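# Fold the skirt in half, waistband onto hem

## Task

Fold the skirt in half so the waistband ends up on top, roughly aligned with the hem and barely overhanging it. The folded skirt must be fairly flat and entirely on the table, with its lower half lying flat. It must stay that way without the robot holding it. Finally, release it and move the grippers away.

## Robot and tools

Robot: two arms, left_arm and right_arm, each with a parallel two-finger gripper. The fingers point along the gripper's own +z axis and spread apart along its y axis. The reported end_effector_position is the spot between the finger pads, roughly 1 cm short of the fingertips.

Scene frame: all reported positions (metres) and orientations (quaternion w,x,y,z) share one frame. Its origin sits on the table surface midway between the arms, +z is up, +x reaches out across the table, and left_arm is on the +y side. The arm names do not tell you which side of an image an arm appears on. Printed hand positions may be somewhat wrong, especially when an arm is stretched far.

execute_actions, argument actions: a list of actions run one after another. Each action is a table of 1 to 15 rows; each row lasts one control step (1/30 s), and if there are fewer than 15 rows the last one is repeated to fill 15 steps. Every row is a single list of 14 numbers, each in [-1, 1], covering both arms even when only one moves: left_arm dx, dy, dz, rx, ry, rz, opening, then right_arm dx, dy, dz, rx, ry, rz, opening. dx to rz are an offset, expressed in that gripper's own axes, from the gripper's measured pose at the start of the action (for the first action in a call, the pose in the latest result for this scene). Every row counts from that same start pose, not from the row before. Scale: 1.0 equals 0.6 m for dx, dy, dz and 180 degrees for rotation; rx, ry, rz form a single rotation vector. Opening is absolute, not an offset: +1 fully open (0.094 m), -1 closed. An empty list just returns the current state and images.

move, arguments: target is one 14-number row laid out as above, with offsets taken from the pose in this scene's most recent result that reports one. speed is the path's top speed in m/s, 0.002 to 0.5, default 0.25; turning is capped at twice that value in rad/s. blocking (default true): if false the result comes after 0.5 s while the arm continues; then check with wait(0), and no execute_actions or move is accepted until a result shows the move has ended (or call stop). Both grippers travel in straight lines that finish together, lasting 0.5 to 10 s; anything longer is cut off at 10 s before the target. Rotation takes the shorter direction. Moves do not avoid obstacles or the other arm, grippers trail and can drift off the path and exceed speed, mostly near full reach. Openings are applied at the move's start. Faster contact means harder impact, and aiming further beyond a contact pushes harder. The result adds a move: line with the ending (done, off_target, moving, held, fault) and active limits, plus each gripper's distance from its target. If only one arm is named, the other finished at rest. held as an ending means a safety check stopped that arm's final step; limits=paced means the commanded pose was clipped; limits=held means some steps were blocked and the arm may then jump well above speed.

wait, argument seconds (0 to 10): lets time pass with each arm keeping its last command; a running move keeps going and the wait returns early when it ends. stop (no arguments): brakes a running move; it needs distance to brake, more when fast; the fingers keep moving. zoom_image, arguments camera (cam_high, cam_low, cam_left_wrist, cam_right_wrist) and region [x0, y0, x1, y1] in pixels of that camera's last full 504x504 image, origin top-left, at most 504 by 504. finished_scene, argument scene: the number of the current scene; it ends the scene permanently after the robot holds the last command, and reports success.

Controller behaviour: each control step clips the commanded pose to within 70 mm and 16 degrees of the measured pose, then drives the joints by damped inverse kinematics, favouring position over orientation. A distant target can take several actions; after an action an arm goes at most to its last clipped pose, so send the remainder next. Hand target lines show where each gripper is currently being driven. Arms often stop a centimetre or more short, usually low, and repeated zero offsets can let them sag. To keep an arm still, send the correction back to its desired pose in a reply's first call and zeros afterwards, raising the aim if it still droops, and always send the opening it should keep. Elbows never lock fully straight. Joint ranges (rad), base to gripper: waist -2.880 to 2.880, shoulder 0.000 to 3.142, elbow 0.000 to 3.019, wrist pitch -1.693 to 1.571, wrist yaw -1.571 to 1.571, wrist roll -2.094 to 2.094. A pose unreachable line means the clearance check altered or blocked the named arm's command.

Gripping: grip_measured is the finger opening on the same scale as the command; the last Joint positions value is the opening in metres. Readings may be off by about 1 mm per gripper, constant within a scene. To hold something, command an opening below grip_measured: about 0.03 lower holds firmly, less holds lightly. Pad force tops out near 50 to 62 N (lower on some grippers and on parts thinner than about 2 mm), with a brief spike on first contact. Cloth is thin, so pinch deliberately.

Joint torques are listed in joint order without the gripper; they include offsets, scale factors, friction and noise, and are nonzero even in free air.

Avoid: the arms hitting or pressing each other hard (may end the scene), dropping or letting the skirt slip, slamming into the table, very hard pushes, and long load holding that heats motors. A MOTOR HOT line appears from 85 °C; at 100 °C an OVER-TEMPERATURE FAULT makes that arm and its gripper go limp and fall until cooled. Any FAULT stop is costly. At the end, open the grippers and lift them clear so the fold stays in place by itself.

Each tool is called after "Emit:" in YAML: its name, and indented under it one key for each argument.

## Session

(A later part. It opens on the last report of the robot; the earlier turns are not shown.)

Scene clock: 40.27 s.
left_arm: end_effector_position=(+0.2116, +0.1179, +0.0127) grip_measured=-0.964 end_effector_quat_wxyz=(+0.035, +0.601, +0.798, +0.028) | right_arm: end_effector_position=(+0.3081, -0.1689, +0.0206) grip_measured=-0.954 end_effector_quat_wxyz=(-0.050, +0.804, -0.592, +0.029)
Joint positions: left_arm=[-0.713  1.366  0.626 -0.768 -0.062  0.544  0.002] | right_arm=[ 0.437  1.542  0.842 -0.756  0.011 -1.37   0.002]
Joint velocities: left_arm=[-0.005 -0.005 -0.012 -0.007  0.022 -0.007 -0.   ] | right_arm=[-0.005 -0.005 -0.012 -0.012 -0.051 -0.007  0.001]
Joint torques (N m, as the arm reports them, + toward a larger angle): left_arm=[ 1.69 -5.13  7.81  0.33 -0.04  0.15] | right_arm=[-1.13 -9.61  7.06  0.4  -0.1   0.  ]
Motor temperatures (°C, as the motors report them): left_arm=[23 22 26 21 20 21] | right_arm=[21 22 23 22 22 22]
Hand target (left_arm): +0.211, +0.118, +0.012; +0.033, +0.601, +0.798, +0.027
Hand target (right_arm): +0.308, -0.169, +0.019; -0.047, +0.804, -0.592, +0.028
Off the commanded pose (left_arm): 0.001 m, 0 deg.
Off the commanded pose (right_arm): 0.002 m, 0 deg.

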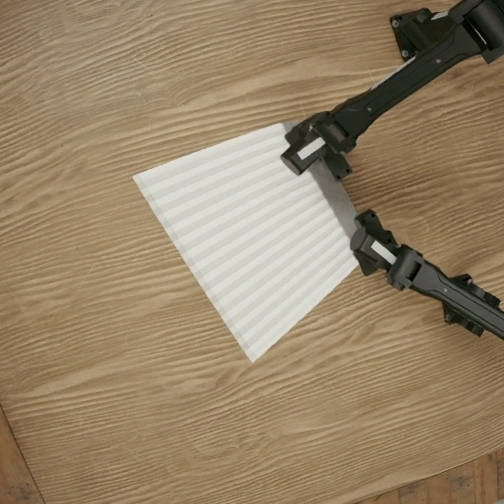

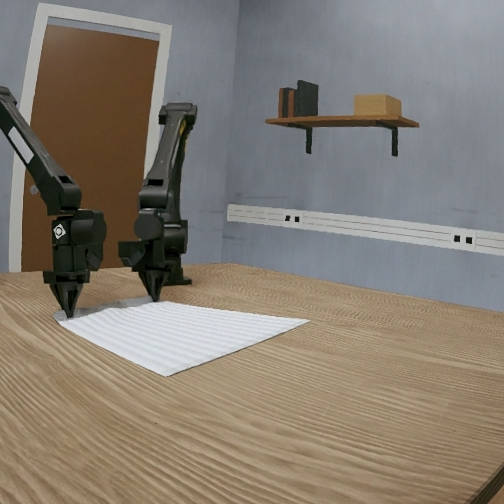

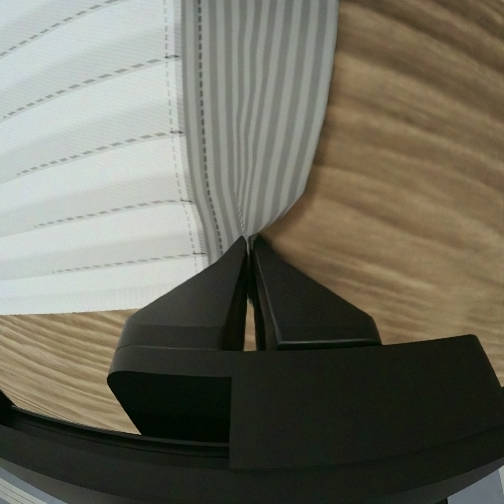

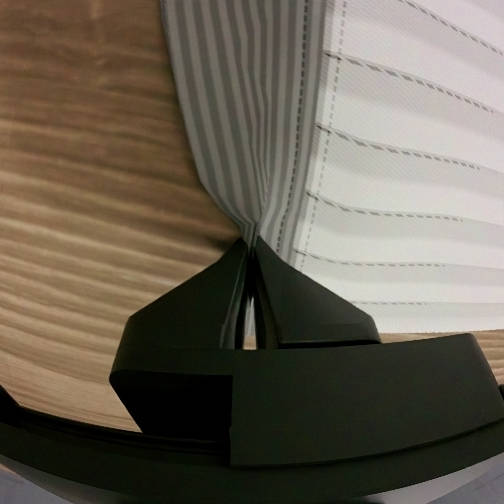

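Emit:
move:
  target: [0,0.11,-0.19,0.03,0,0,-1,0,-0.11,-0.19,-0.035,0,0,-1]
  speed: 0.12

Emit:
move:
  target: [-0.02,0.23,-0.1,0.05,0,0,-1,-0.01,-0.24,-0.1,-0.05,0,0,-1]
  speed: 0.12

Scene clock: 44.70 s.
left_arm: end_effector_position=(+0.2476, +0.1402, +0.1079) grip_measured=-0.965 end_effector_quat_wxyz=(-0.018, +0.604, +0.797, -0.012) | right_arm: end_effector_position=(+0.3364, -0.1548, +0.1269) grip_measured=-0.954 end_effector_quat_wxyz=(+0.009, +0.807, -0.591, -0.011)
Joint positions: left_arm=[-0.543  1.302  0.87  -1.177  0.021  0.719  0.002] | right_arm=[ 0.425  1.548  1.178 -1.227 -0.012 -1.387  0.002]
Joint velocities: left_arm=[-0.005  0.005  0.007 -0.002 -0.051  0.022  0.001] | right_arm=[ 0.015 -0.015  0.012 -0.007  0.007 -0.007 -0.   ]
Joint torques (N m, as the arm reports them, + toward a larger angle): left_arm=[ 2.9  -7.31 13.64 -0.63 -0.01  0.26] | right_arm=[ -3.29 -11.17  12.49  -0.25  -0.03  -0.05]
Motor temperatures (°C, as the motors report them): left_arm=[23 22 27 21 20 21] | right_arm=[21 22 24 22 22 22]
Hand target (left_arm): +0.263, +0.137, +0.132; +0.007, +0.601, +0.799, -0.010
Hand target (right_arm): +0.356, -0.155, +0.142; -0.005, +0.805, -0.593, -0.003
Off the commanded pose (left_arm): 0.030 m, 3 deg.
Off the commanded pose (right_arm): 0.027 m, 2 deg.
move: off_target (left_arm, right_arm)

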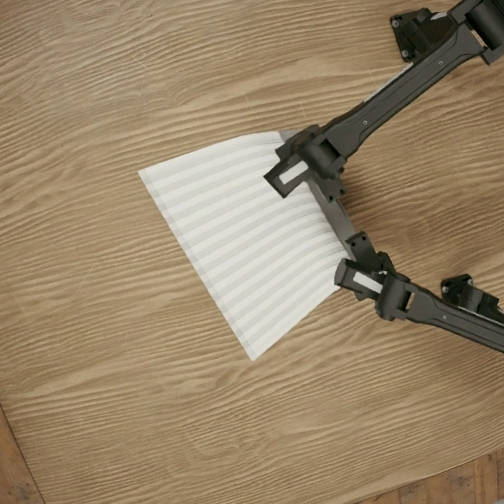

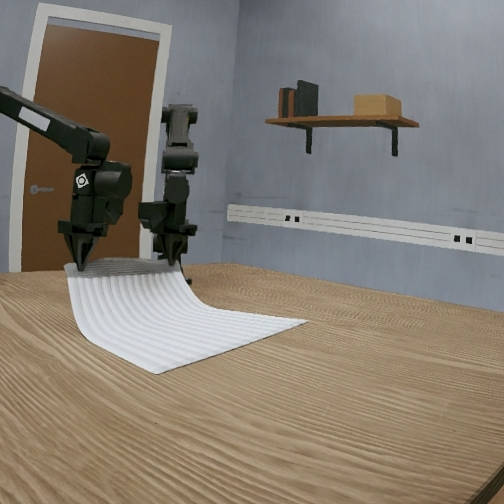

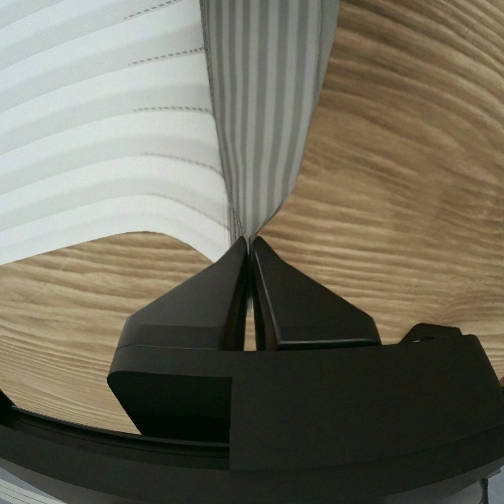

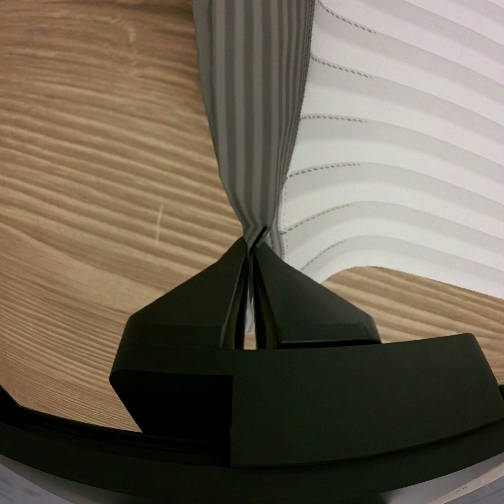

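Scene clock: 46.47 s.
left_arm: end_effector_position=(+0.3658, +0.1690, +0.1500) grip_measured=-0.965 end_effector_quat_wxyz=(-0.080, +0.598, +0.794, -0.076) | right_arm: end_effector_position=(+0.4532, -0.1074, +0.1661) grip_measured=-0.954 end_effector_quat_wxyz=(+0.094, +0.800, -0.589, -0.063)
Joint positions: left_arm=[-0.298  1.601  1.29  -1.46   0.095  0.969  0.002] | right_arm=[ 0.397  1.972  1.848 -1.673 -0.026 -1.412  0.002]
Joint velocities: left_arm=[ 0.005 -0.005  0.017 -0.002 -0.007 -0.007  0.   ] | right_arm=[-0.015  0.005  0.012 -0.007 -0.081 -0.007  0.001]
Joint torques (N m, as the arm reports them, + toward a larger angle): left_arm=[ 2.58 -8.65 14.76 -0.66  0.26  0.28] | right_arm=[ -2.41 -17.65  13.77  -0.74  -0.24  -0.13]
Motor temperatures (°C, as the motors report them): left_arm=[23 22 27 21 20 21] | right_arm=[21 22 24 22 22 22]
Hand target (left_arm): +0.385, +0.166, +0.163; -0.065, +0.600, +0.794, -0.075
Hand target (right_arm): +0.470, -0.105, +0.183; +0.072, +0.803, -0.589, -0.056
Off the commanded pose (left_arm): 0.024 m, 2 deg.
Off the commanded pose (right_arm): 0.026 m, 3 deg.
move: off_target (left_arm, right_arm)

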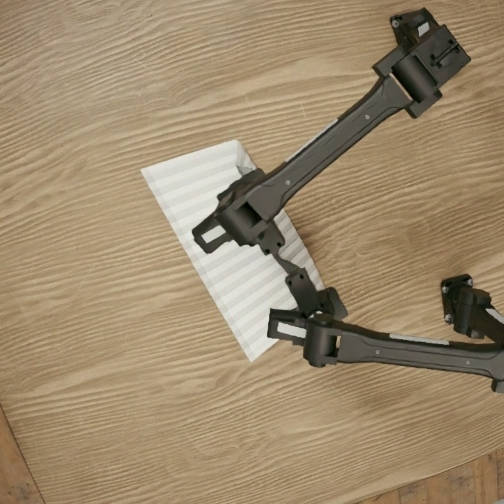

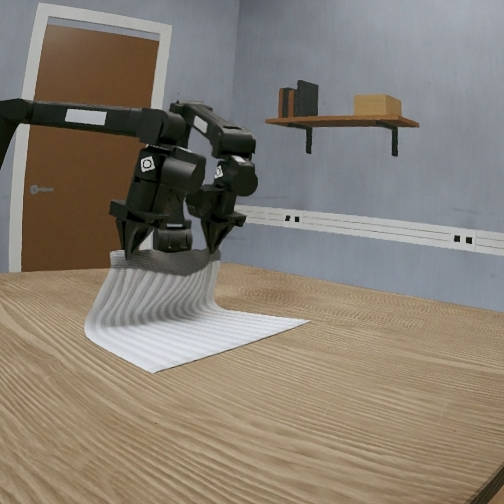

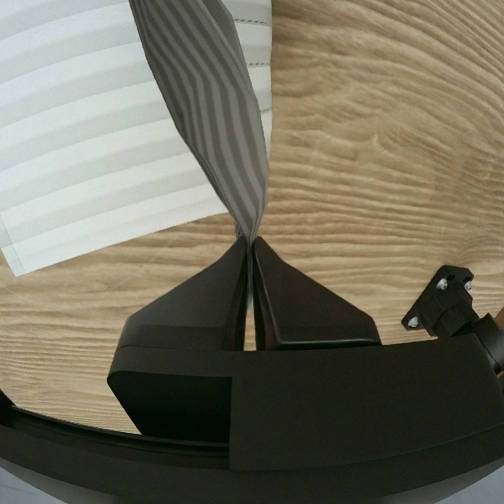

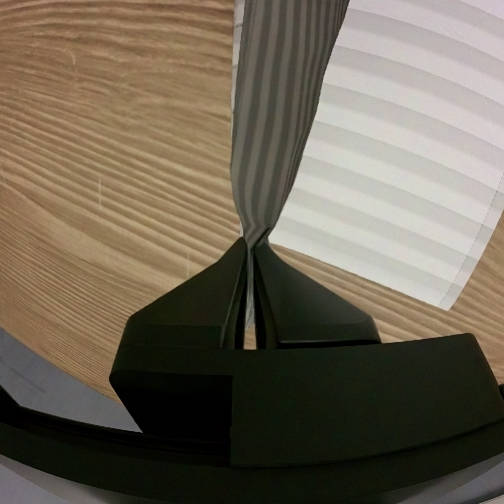

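Emit:
move:
  target: [0.035,0.3,0.085,0.03,0,0,-1,0,-0.3,0.095,0.01,0,0,-1]
  speed: 0.12

Scene clock: 50.37 s.
left_arm: end_effector_position=(+0.4983, +0.2328, +0.0537) grip_measured=-0.965 end_effector_quat_wxyz=(-0.120, +0.592, +0.788, -0.121) | right_arm: end_effector_position=(+0.5913, -0.0598, +0.0560) grip_measured=-0.954 end_effector_quat_wxyz=(+0.070, +0.800, -0.594, -0.046)
Joint positions: left_arm=[-0.101  2.046  1.641 -1.495  0.093  1.168  0.002] | right_arm=[ 0.373  2.469  2.429 -1.698 -0.015 -1.428  0.002]
Joint velocities: left_arm=[ 0.005 -0.015  0.002 -0.002 -0.007  0.051 -0.001] | right_arm=[-0.005 -0.015 -0.002  0.027  0.007 -0.007 -0.   ]
Joint torques (N m, as the arm reports them, + toward a larger angle): left_arm=[  2.45 -13.68  14.16  -0.96  -0.13   0.3 ] | right_arm=[ -1.47 -22.93  13.6   -0.65  -0.15  -0.16]
Motor temperatures (°C, as the motors report them): left_arm=[23 22 28 21 20 21] | right_arm=[21 22 25 22 22 22]
Hand target (left_arm): +0.517, +0.237, +0.064; -0.107, +0.594, +0.789, -0.113
Hand target (right_arm): +0.605, -0.059, +0.069; +0.050, +0.803, -0.592, -0.037
Off the commanded pose (left_arm): 0.022 m, 2 deg.
Off the commanded pose (right_arm): 0.022 m, 2 deg.
joint sent to its limit (right arm) — the command would take joint 4 (wrist pitch) past its lower limit, so that joint was sent only as far as its limit.
move: off_target (left_arm, right_arm)

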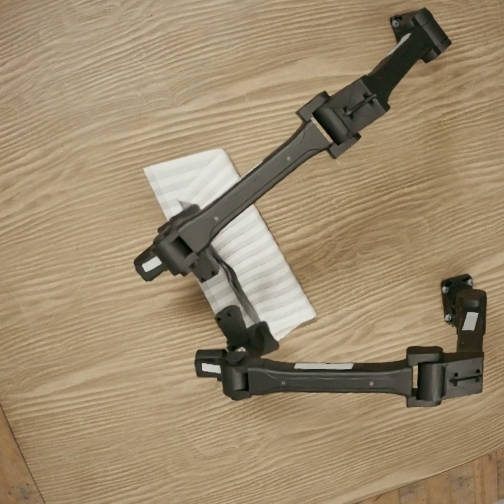

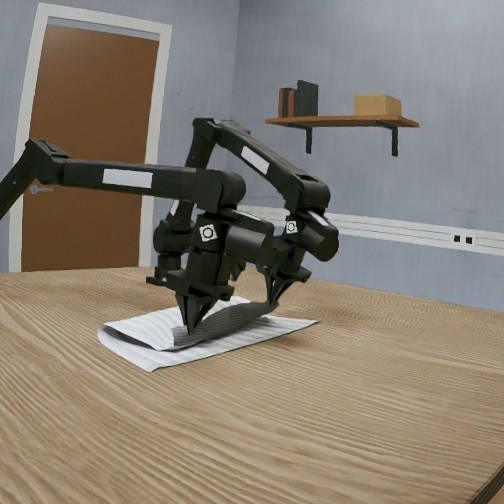

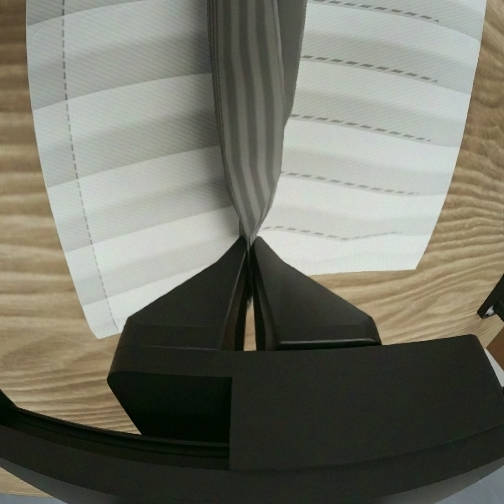

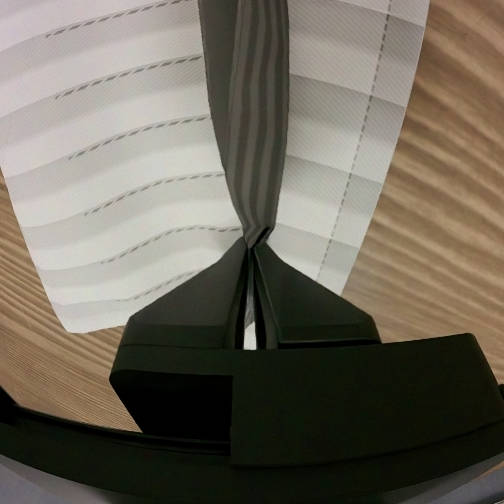

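Emit:
move:
  target: [-0.025,0.1,-0.02,0,0,0,-1,0.03,-0.045,-0.015,0.015,0,0,-1]
  speed: 0.08

Emit:
move:
  target: [0,0.04,-0.03,0,0,0,-0.3,0,-0.04,-0.03,0.015,0,0,-0.3]
  speed: 0.08

Scene clock: 53.73 s.
left_arm: end_effector_position=(+0.5427, +0.2299, +0.0408) grip_measured=-0.965 end_effector_quat_wxyz=(-0.129, +0.592, +0.786, -0.124) | right_arm: end_effector_position=(+0.6080, -0.0693, +0.0515) grip_measured=-0.954 end_effector_quat_wxyz=(+0.062, +0.799, -0.597, -0.039)
Joint positions: left_arm=[-0.097  2.187  1.841 -1.574  0.089  1.174  0.002] | right_arm=[ 0.353  2.504  2.486 -1.7   -0.006 -1.44   0.002]
Joint velocities: left_arm=[ 0.005  0.005  0.002 -0.022  0.095 -0.081  0.   ] | right_arm=[-0.015 -0.005 -0.012 -0.002 -0.022 -0.007  0.001]
Joint torques (N m, as the arm reports them, + toward a larger angle): left_arm=[  2.61 -14.68  14.36  -0.94  -0.02   0.31] | right_arm=[ -1.96 -23.33  13.84  -0.33  -0.07  -0.12]
Motor temperatures (°C, as the motors report them): left_arm=[23 23 28 21 20 21] | right_arm=[21 23 26 22 22 22]
Hand target (left_arm): +0.560, +0.235, +0.045; -0.119, +0.592, +0.788, -0.120
Hand target (right_arm): +0.622, -0.069, +0.061; +0.045, +0.802, -0.595, -0.029
Off the commanded pose (left_arm): 0.019 m, 1 deg.
Off the commanded pose (right_arm): 0.018 m, 2 deg.
joint sent to its limit (right arm) — the command would take joint 4 (wrist pitch) past its lower limit, so that joint was sent only as far as its limit.
move: off_target (left_arm, right_arm)

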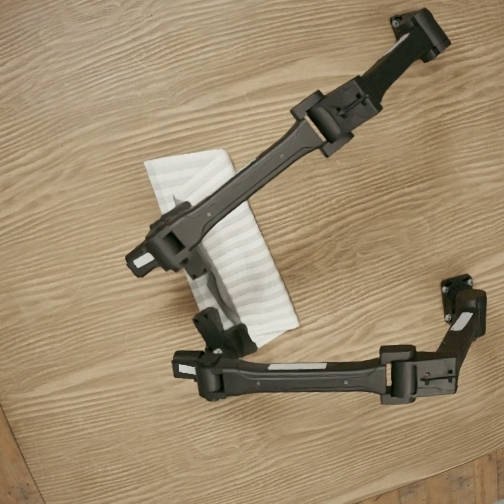

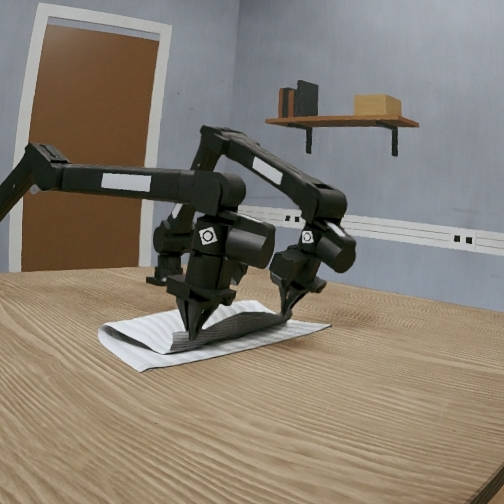

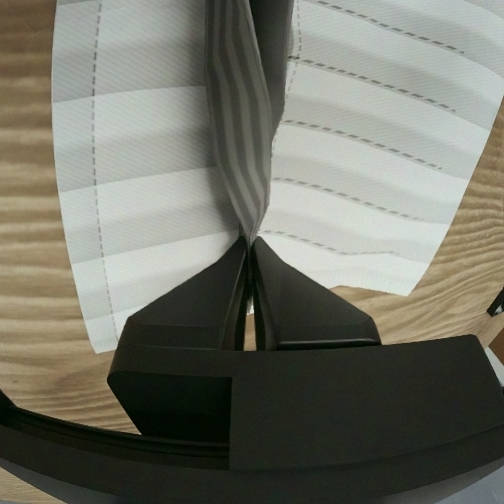

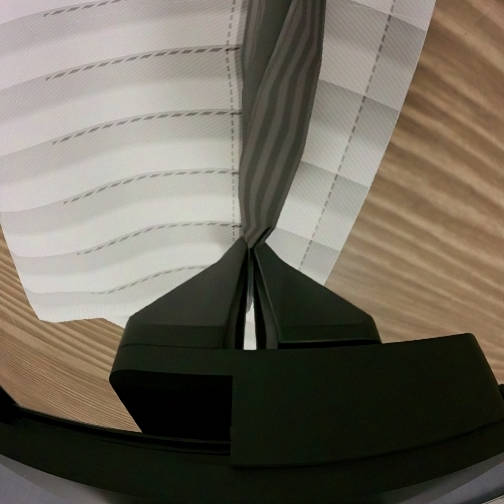

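Scene clock: 54.57 s.
left_arm: end_effector_position=(+0.5544, +0.2288, +0.0465) grip_measured=-0.302 end_effector_quat_wxyz=(-0.135, +0.593, +0.784, -0.127) | right_arm: end_effector_position=(+0.6188, -0.0652, +0.0537) grip_measured=-0.302 end_effector_quat_wxyz=(+0.050, +0.800, -0.598, -0.030)
Joint positions: left_arm=[-0.097  2.224  1.919 -1.629  0.087  1.179  0.033] | right_arm=[ 0.353  2.528  2.541 -1.7   -0.003 -1.44   0.033]
Joint velocities: left_arm=[-0.005 -0.005  0.002  0.007  0.022 -0.007 -0.001] | right_arm=[ 0.015 -0.005 -0.002  0.012  0.081 -0.022 -0.001]
Joint torques (N m, as the arm reports them, + toward a larger angle): left_arm=[  2.89 -15.13  14.33  -1.03  -0.16   0.29] | right_arm=[ -2.01 -23.86  13.96  -0.47  -0.08   0.02]
Motor temperatures (°C, as the motors report them): left_arm=[23 23 29 21 20 21] | right_arm=[21 23 26 22 22 22]
Hand target (left_arm): +0.570, +0.237, +0.050; -0.128, +0.591, +0.786, -0.124
Hand target (right_arm): +0.631, -0.062, +0.066; +0.031, +0.800, -0.598, -0.018
Off the commanded pose (left_arm): 0.018 m, 1 deg.
Off the commanded pose (right_arm): 0.019 m, 1 deg.
joint sent to its limit (right arm) — the command would take joint 4 (wrist pitch) past its lower limit, so that joint was sent only as far as its limit.
move: off_target (left_arm, right_arm)

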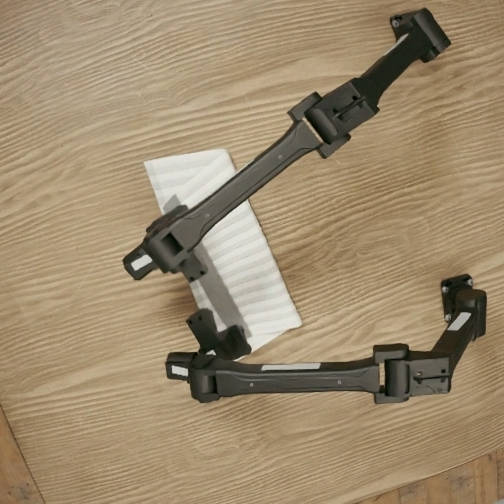

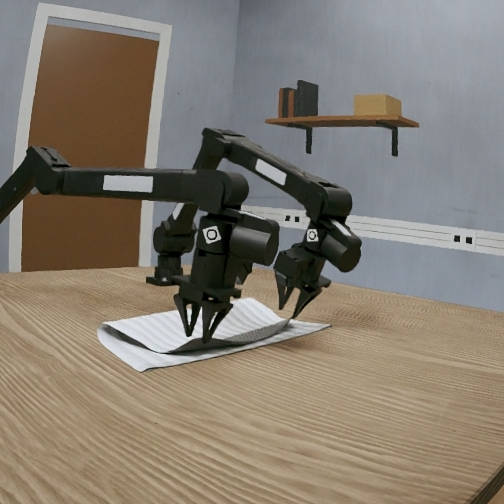

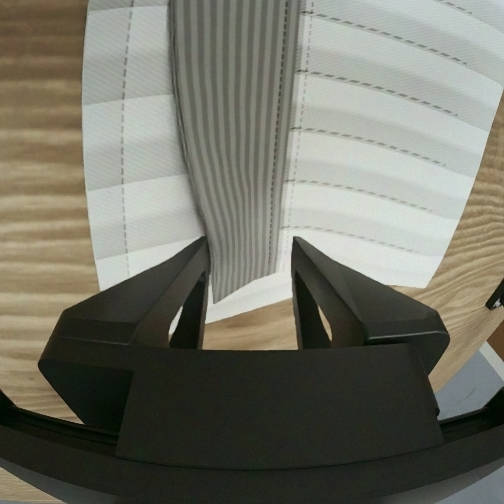

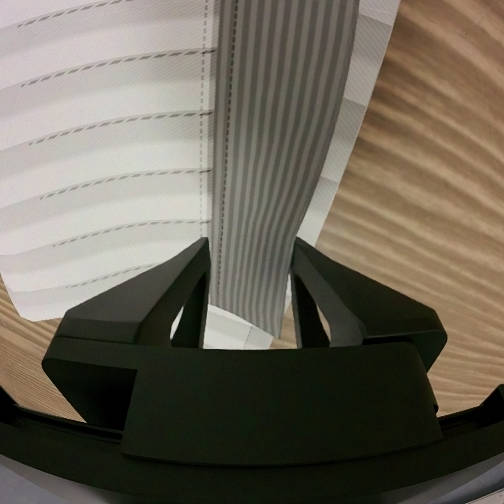

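Emit:
move:
  target: [0,0.03,0.01,0,0,0,-0.3,0,-0.02,-0.06,0.03,0,0,0.6]
  speed: 0.08

Emit:
move:
  target: [0,0.03,-0.01,0,0,0,-1,0,0.06,0.06,0,0,0,0.6]
  speed: 0.08

Scene clock: 58.20 s.
left_arm: end_effector_position=(+0.5520, +0.2291, +0.0322) grip_measured=-0.302 end_effector_quat_wxyz=(-0.146, +0.591, +0.782, -0.133) | right_arm: end_effector_position=(+0.6262, -0.0635, +0.0617) grip_measured=+0.598 end_effector_quat_wxyz=(+0.035, +0.800, -0.598, -0.016)
Joint positions: left_arm=[-0.097  2.249  1.919 -1.629  0.087  1.179  0.033] | right_arm=[ 0.353  2.516  2.541 -1.673  0.006 -1.44   0.075]
Joint velocities: left_arm=[-0.005  0.005  0.012  0.017 -0.007  0.022  0.001] | right_arm=[ 0.005 -0.005 -0.002  0.012 -0.007 -0.007  0.   ]
Joint torques (N m, as the arm reports them, + toward a larger angle): left_arm=[  2.42 -15.5   13.43  -0.61  -0.13   0.29] | right_arm=[ -0.69 -27.28   9.94   0.45  -0.1   -0.04]
Motor temperatures (°C, as the motors report them): left_arm=[23 23 29 21 20 21] | right_arm=[21 24 27 22 22 22]
Hand target (left_arm): +0.568, +0.234, +0.035; -0.134, +0.593, +0.784, -0.127
Hand target (right_arm): +0.633, -0.060, +0.088; +0.012, +0.801, -0.598, -0.002
Off the commanded pose (left_arm): 0.017 m, 1 deg.
Off the commanded pose (right_arm): 0.028 m, 3 deg.
move: off_target (left_arm, right_arm)

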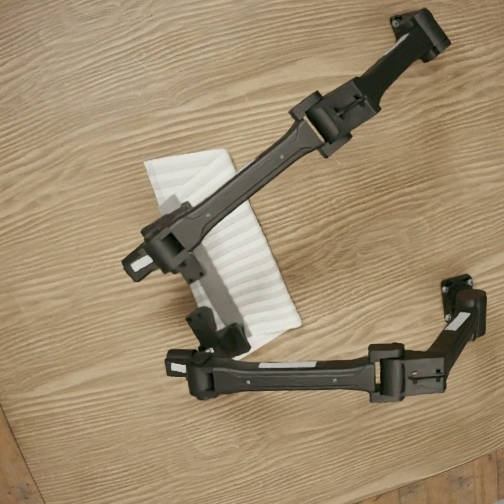

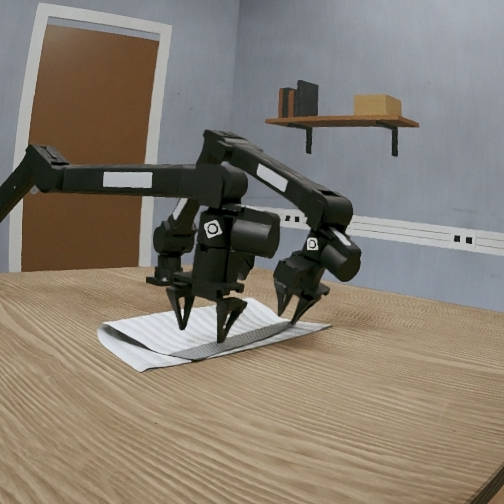

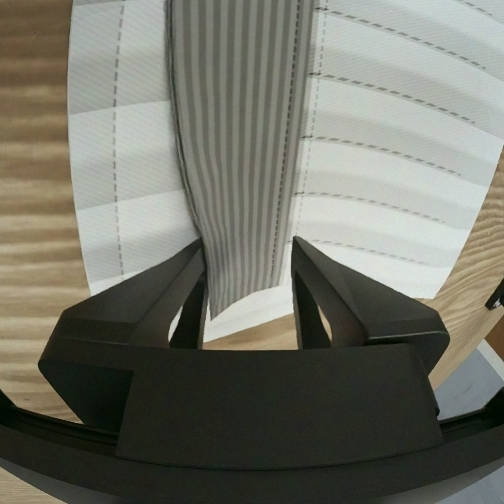

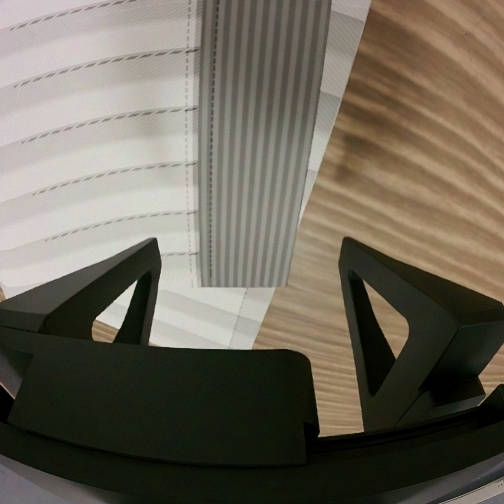

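Scene clock: 59.13 s.
left_arm: end_effector_position=(+0.5541, +0.2288, +0.0296) grip_measured=-0.974 end_effector_quat_wxyz=(-0.152, +0.590, +0.781, -0.137) | right_arm: end_effector_position=(+0.5959, -0.0771, +0.0303) grip_measured=+0.598 end_effector_quat_wxyz=(+0.033, +0.800, -0.598, -0.015)
Joint positions: left_arm=[-0.097  2.269  1.944 -1.65   0.087  1.179  0.001] | right_arm=[ 0.353  2.37   2.185 -1.459  0.006 -1.44   0.075]
Joint velocities: left_arm=[-0.005 -0.005  0.012  0.002 -0.081  0.022  0.   ] | right_arm=[ 0.005 -0.005  0.007  0.012 -0.007  0.037 -0.001]
Joint torques (N m, as the arm reports them, + toward a larger angle): left_arm=[  2.5  -15.17  14.17  -1.02  -0.16   0.3 ] | right_arm=[ -0.4  -23.71   7.32   0.24  -0.12   0.05]
Motor temperatures (°C, as the motors report them): left_arm=[23 23 29 21 20 21] | right_arm=[21 24 27 22 22 22]
Hand target (left_arm): +0.569, +0.234, +0.031; -0.145, +0.591, +0.782, -0.133
Hand target (right_arm): +0.591, -0.075, +0.028; +0.035, +0.800, -0.598, -0.016
Off the commanded pose (left_arm): 0.017 m, 1 deg.
Off the commanded pose (right_arm): 0.007 m, 0 deg.
move: off_target (left_arm)

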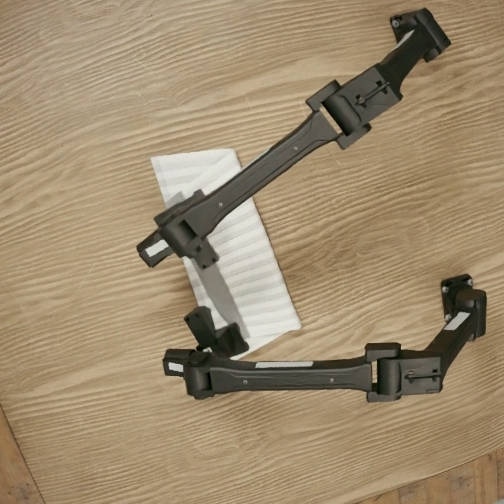

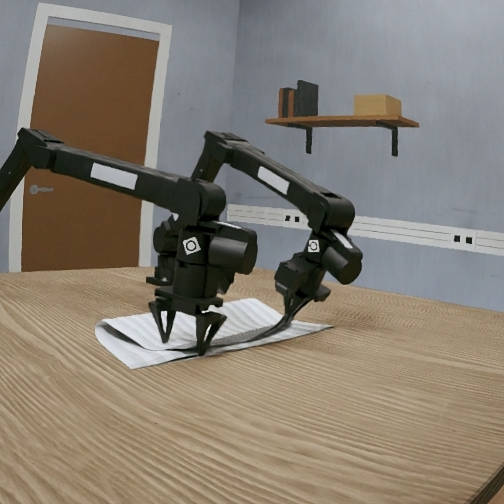

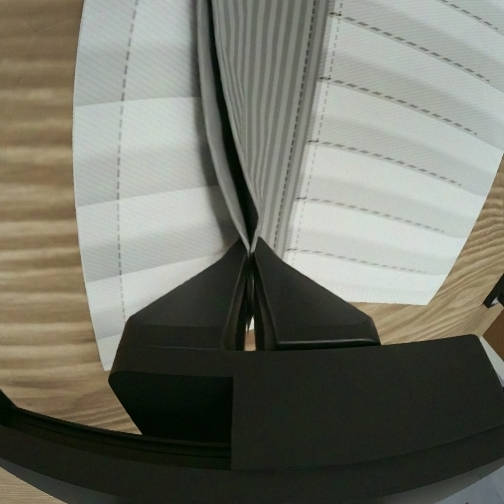

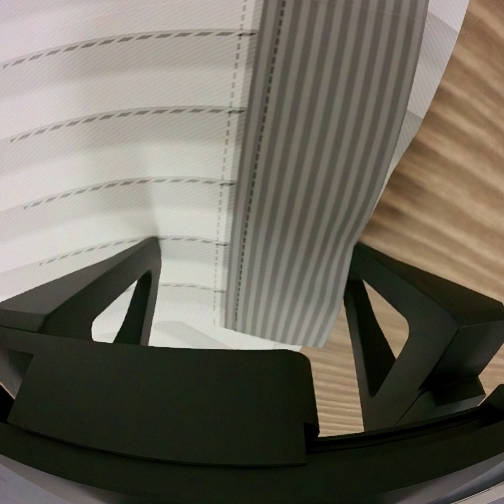

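Emit:
move:
  target: [0,0,-0.08,-0.04,0,0,-1,0,0,0.03,0.015,0,0,0.6]
  speed: 0.08

Emit:
move:
  target: [-0.03,0.11,-0.04,-0.03,0,0,-1,0,0,0.025,0,0,0,0.6]
  speed: 0.2

Scene clock: 63.17 s.
left_arm: end_effector_position=(+0.5595, +0.2322, +0.0460) grip_measured=-0.974 end_effector_quat_wxyz=(-0.143, +0.595, +0.783, -0.113) | right_arm: end_effector_position=(+0.5972, -0.0765, +0.0284) grip_measured=+0.598 end_effector_quat_wxyz=(+0.010, +0.801, -0.599, -0.002)
Joint positions: left_arm=[-0.099  2.238  1.944 -1.64   0.054  1.175  0.001] | right_arm=[ 0.353  2.329  2.106 -1.366  0.007 -1.44   0.075]
Joint velocities: left_arm=[-0.005 -0.005 -0.007  0.002 -0.037  0.051 -0.001] | right_arm=[ 0.015  0.005  0.002 -0.007 -0.007  0.037 -0.001]
Joint torques (N m, as the arm reports them, + toward a larger angle): left_arm=[  1.32 -19.68  10.65   0.15  -0.58   0.1 ] | right_arm=[ -1.03 -22.03   7.05   1.3    0.01   0.05]
Motor temperatures (°C, as the motors report them): left_arm=[23 24 29 21 20 21] | right_arm=[21 24 26 22 22 22]
Hand target (left_arm): +0.572, +0.231, +0.074; -0.115, +0.598, +0.788, -0.088
Hand target (right_arm): +0.595, -0.078, +0.013; +0.014, +0.801, -0.598, -0.001
Off the commanded pose (left_arm): 0.031 m, 4 deg.
Off the commanded pose (right_arm): 0.016 m, 1 deg.
move: off_target (left_arm, right_arm)

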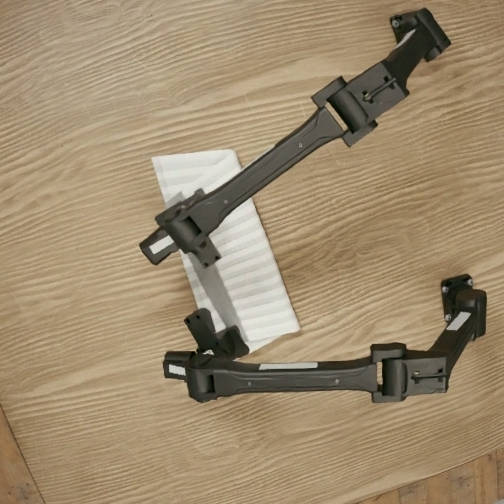

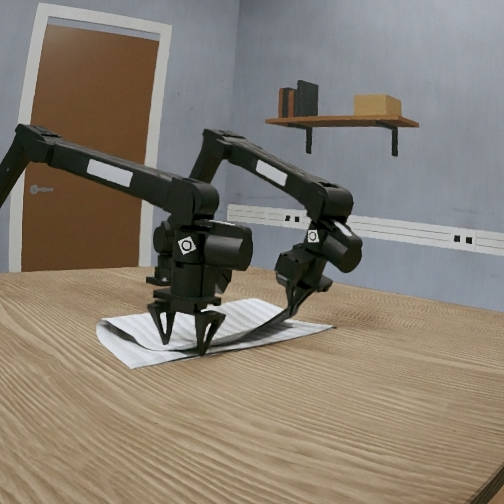

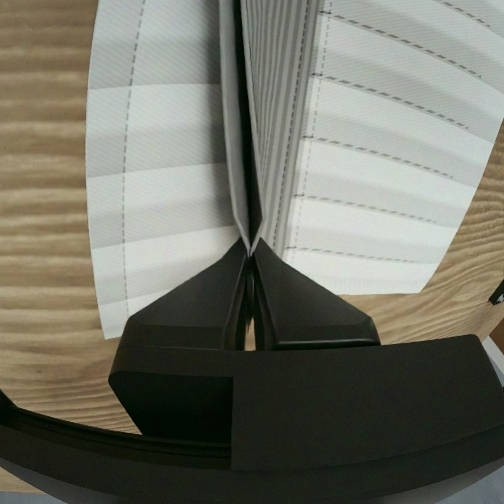

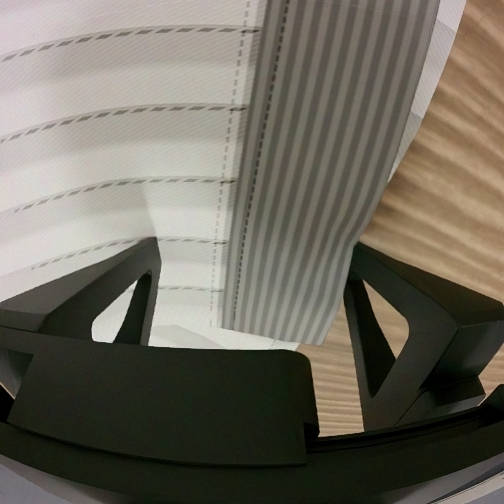

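Scene clock: 64.07 s.
left_arm: end_effector_position=(+0.6149, +0.2294, +0.0360) grip_measured=-0.974 end_effector_quat_wxyz=(-0.126, +0.600, +0.785, -0.087) | right_arm: end_effector_position=(+0.5994, -0.0753, +0.0289) grip_measured=+0.598 end_effector_quat_wxyz=(+0.005, +0.801, -0.599, +0.001)
Joint positions: left_arm=[-0.099  2.378  2.186 -1.685  0.027  1.175  0.001] | right_arm=[ 0.353  2.329  2.106 -1.356  0.006 -1.44   0.075]
Joint velocities: left_arm=[-0.005 -0.015  0.017  0.002  0.007  0.007 -0.   ] | right_arm=[-0.005 -0.005  0.002  0.007 -0.051 -0.037 -0.001]
Joint torques (N m, as the arm reports them, + toward a larger angle): left_arm=[  2.02 -17.12  15.35  -0.84  -0.48   0.21] | right_arm=[ -1.57 -22.03   7.19   0.79  -0.13   0.05]
Motor temperatures (°C, as the motors report them): left_arm=[23 24 29 21 20 21] | right_arm=[21 25 26 22 22 22]
Hand target (left_arm): +0.631, +0.233, +0.045; -0.114, +0.601, +0.788, -0.075
Hand target (right_arm): +0.597, -0.077, +0.013; +0.010, +0.801, -0.599, -0.002
Off the commanded pose (left_arm): 0.019 m, 2 deg.
Off the commanded pose (right_arm): 0.016 m, 1 deg.
move: off_target (left_arm, right_arm)

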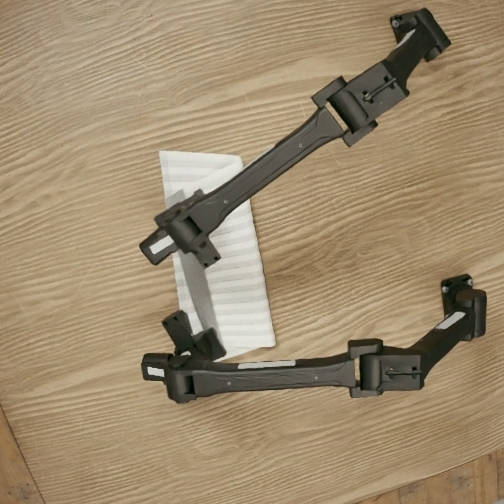

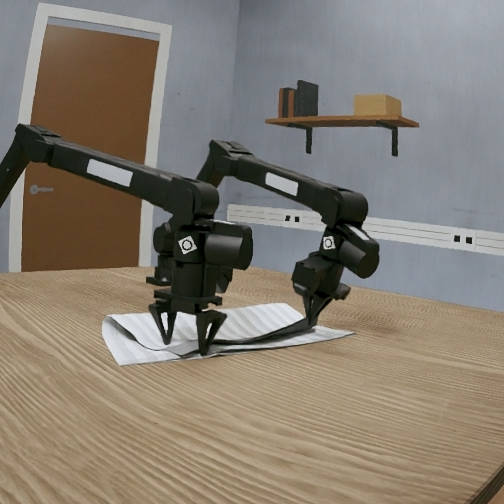

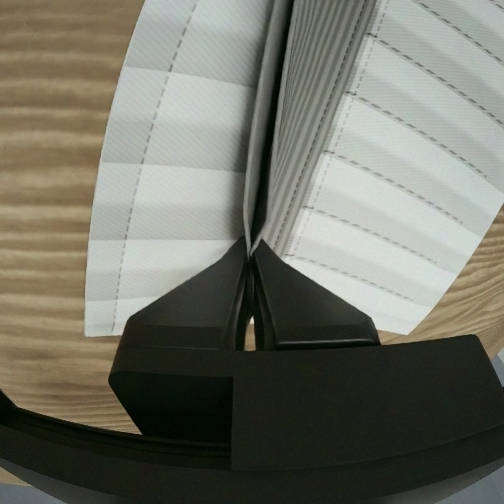

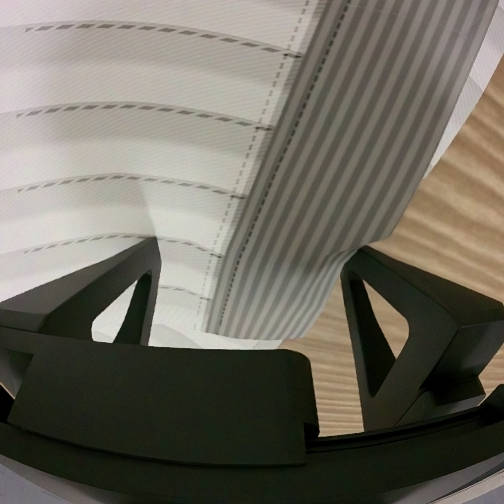

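Emit:
move:
  target: [0,0.02,-0.03,-0.02,0,0,-1,0.05,-0.03,-0.1,0,0,0.04,0.6]
  speed: 0.12

Emit:
move:
  target: [0,0.02,-0.02,-0.02,0,0,-1,0.13,0.075,-0.01,0.01,0,0.05,0.6]
  speed: 0.12

Scene clock: 69.50 s.
left_arm: end_effector_position=(+0.6159, +0.2325, +0.0365) grip_measured=-0.974 end_effector_quat_wxyz=(-0.129, +0.601, +0.785, -0.079) | right_arm: end_effector_position=(+0.6110, -0.1007, +0.0789) grip_measured=+0.598 end_effector_quat_wxyz=(+0.018, +0.768, -0.640, -0.006)
Joint positions: left_arm=[-0.099  2.378  2.188 -1.685  0.009  1.175  0.001] | right_arm=[ 0.313  2.329  2.24  -1.518  0.006 -1.373  0.075]
Joint velocities: left_arm=[-0.005 -0.005 -0.007 -0.002  0.081  0.022  0.   ] | right_arm=[-0.024  0.015 -0.012  0.012  0.022  0.007 -0.001]
Joint torques (N m, as the arm reports them, + toward a larger angle): left_arm=[  1.76 -18.95  12.44   0.23  -0.32   0.19] | right_arm=[ -2.17 -21.52  13.5   -0.38  -0.1    0.11]
Motor temperatures (°C, as the motors report them): left_arm=[23 25 30 21 20 21] | right_arm=[21 25 26 22 22 22]
Hand target (left_arm): +0.631, +0.232, +0.050; -0.107, +0.604, +0.788, -0.062
Hand target (right_arm): +0.624, -0.099, +0.089; +0.004, +0.762, -0.648, +0.002
Off the commanded pose (left_arm): 0.020 m, 3 deg.
Off the commanded pose (right_arm): 0.018 m, 2 deg.
move: off_target (left_arm, right_arm)

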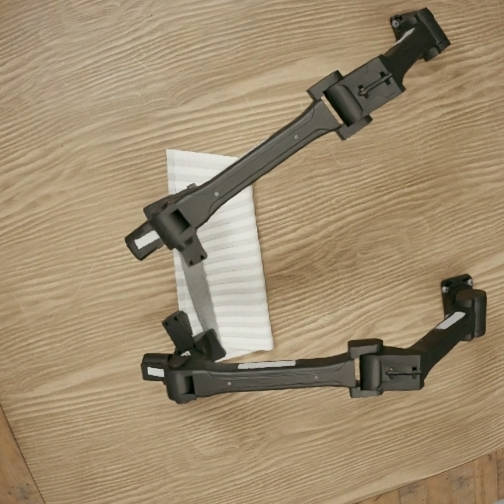

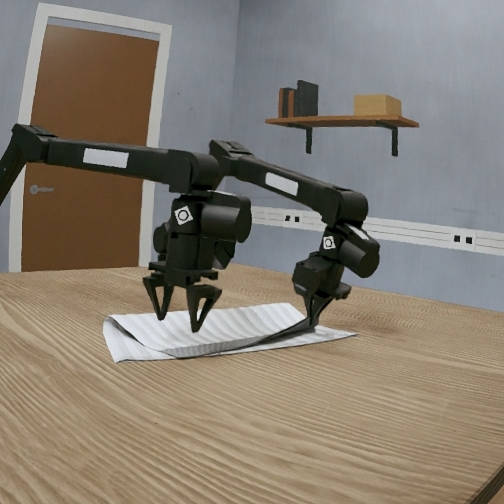

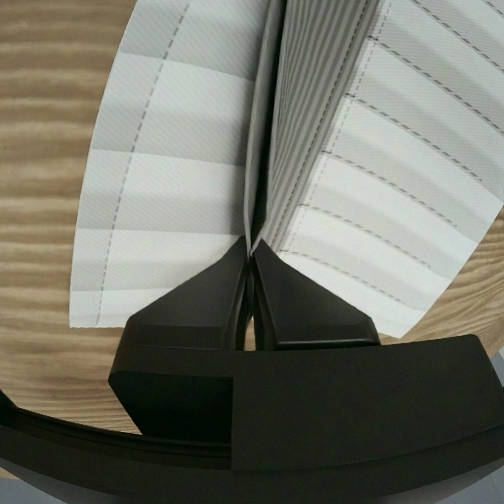

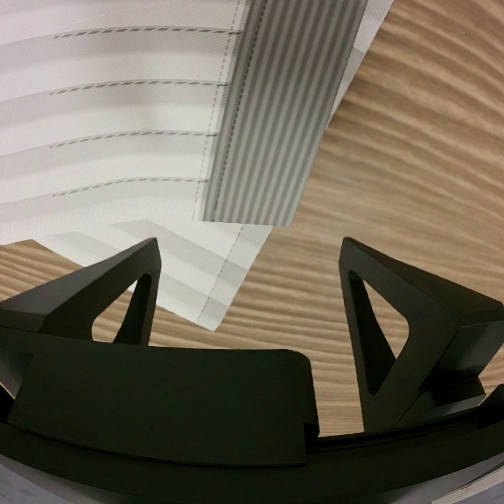

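Scene clock: 70.63 s.
left_arm: end_effector_position=(+0.6196, +0.2350, +0.0354) grip_measured=-0.974 end_effector_quat_wxyz=(-0.127, +0.603, +0.785, -0.068) | right_arm: end_effector_position=(+0.5822, -0.1848, +0.0796) grip_measured=+0.598 end_effector_quat_wxyz=(+0.015, +0.721, -0.693, -0.001)
Joint positions: left_arm=[-0.099  2.378  2.188 -1.67  -0.009  1.175  0.001] | right_arm=[ 0.211  2.141  1.91  -1.366  0.013 -1.334  0.075]
Joint velocities: left_arm=[ 0.015 -0.005  0.002  0.002 -0.037 -0.066  0.001] | right_arm=[-0.005  0.005 -0.022  0.022 -0.007  0.11   0.   ]
Joint torques (N m, as the arm reports them, + toward a larger angle): left_arm=[  1.74 -19.09  11.01   0.33  -0.34   0.19] | right_arm=[ -0.74 -22.95   8.15   0.44  -0.12   0.21]
Motor temperatures (°C, as the motors report them): left_arm=[23 25 30 21 20 21] | right_arm=[21 25 26 22 22 22]
Hand target (left_arm): +0.630, +0.235, +0.045; -0.110, +0.605, +0.787, -0.054
Hand target (right_arm): +0.583, -0.186, +0.088; +0.006, +0.716, -0.699, +0.005
Off the commanded pose (left_arm): 0.014 m, 3 deg.
Off the commanded pose (right_arm): 0.008 m, 2 deg.
move: off_target (left_arm)

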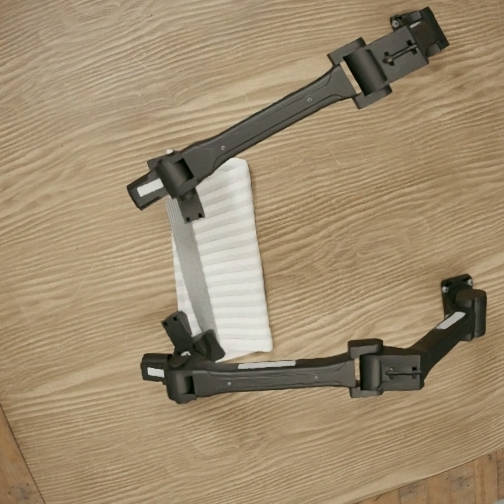

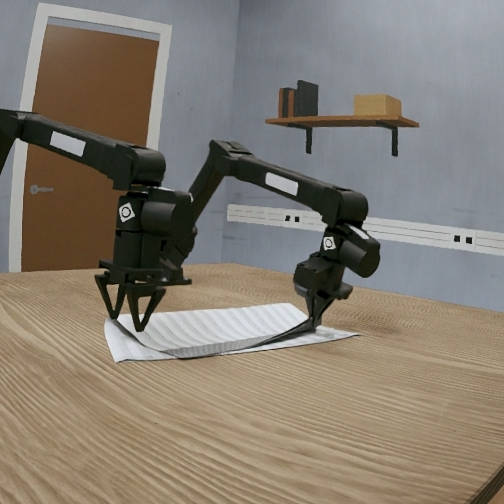

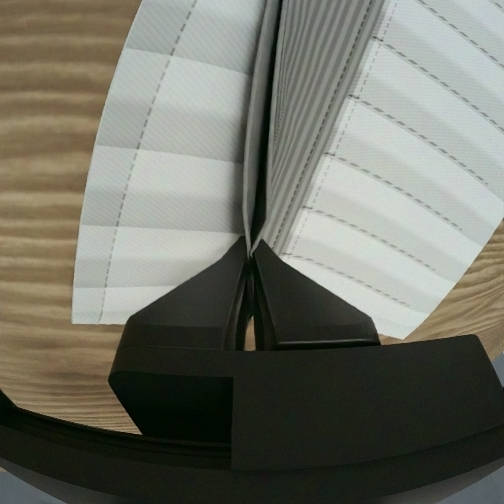

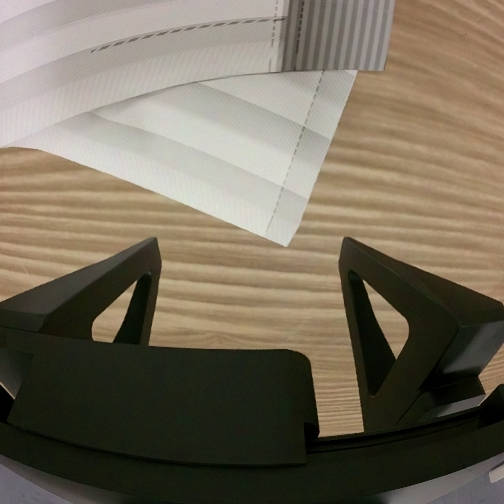

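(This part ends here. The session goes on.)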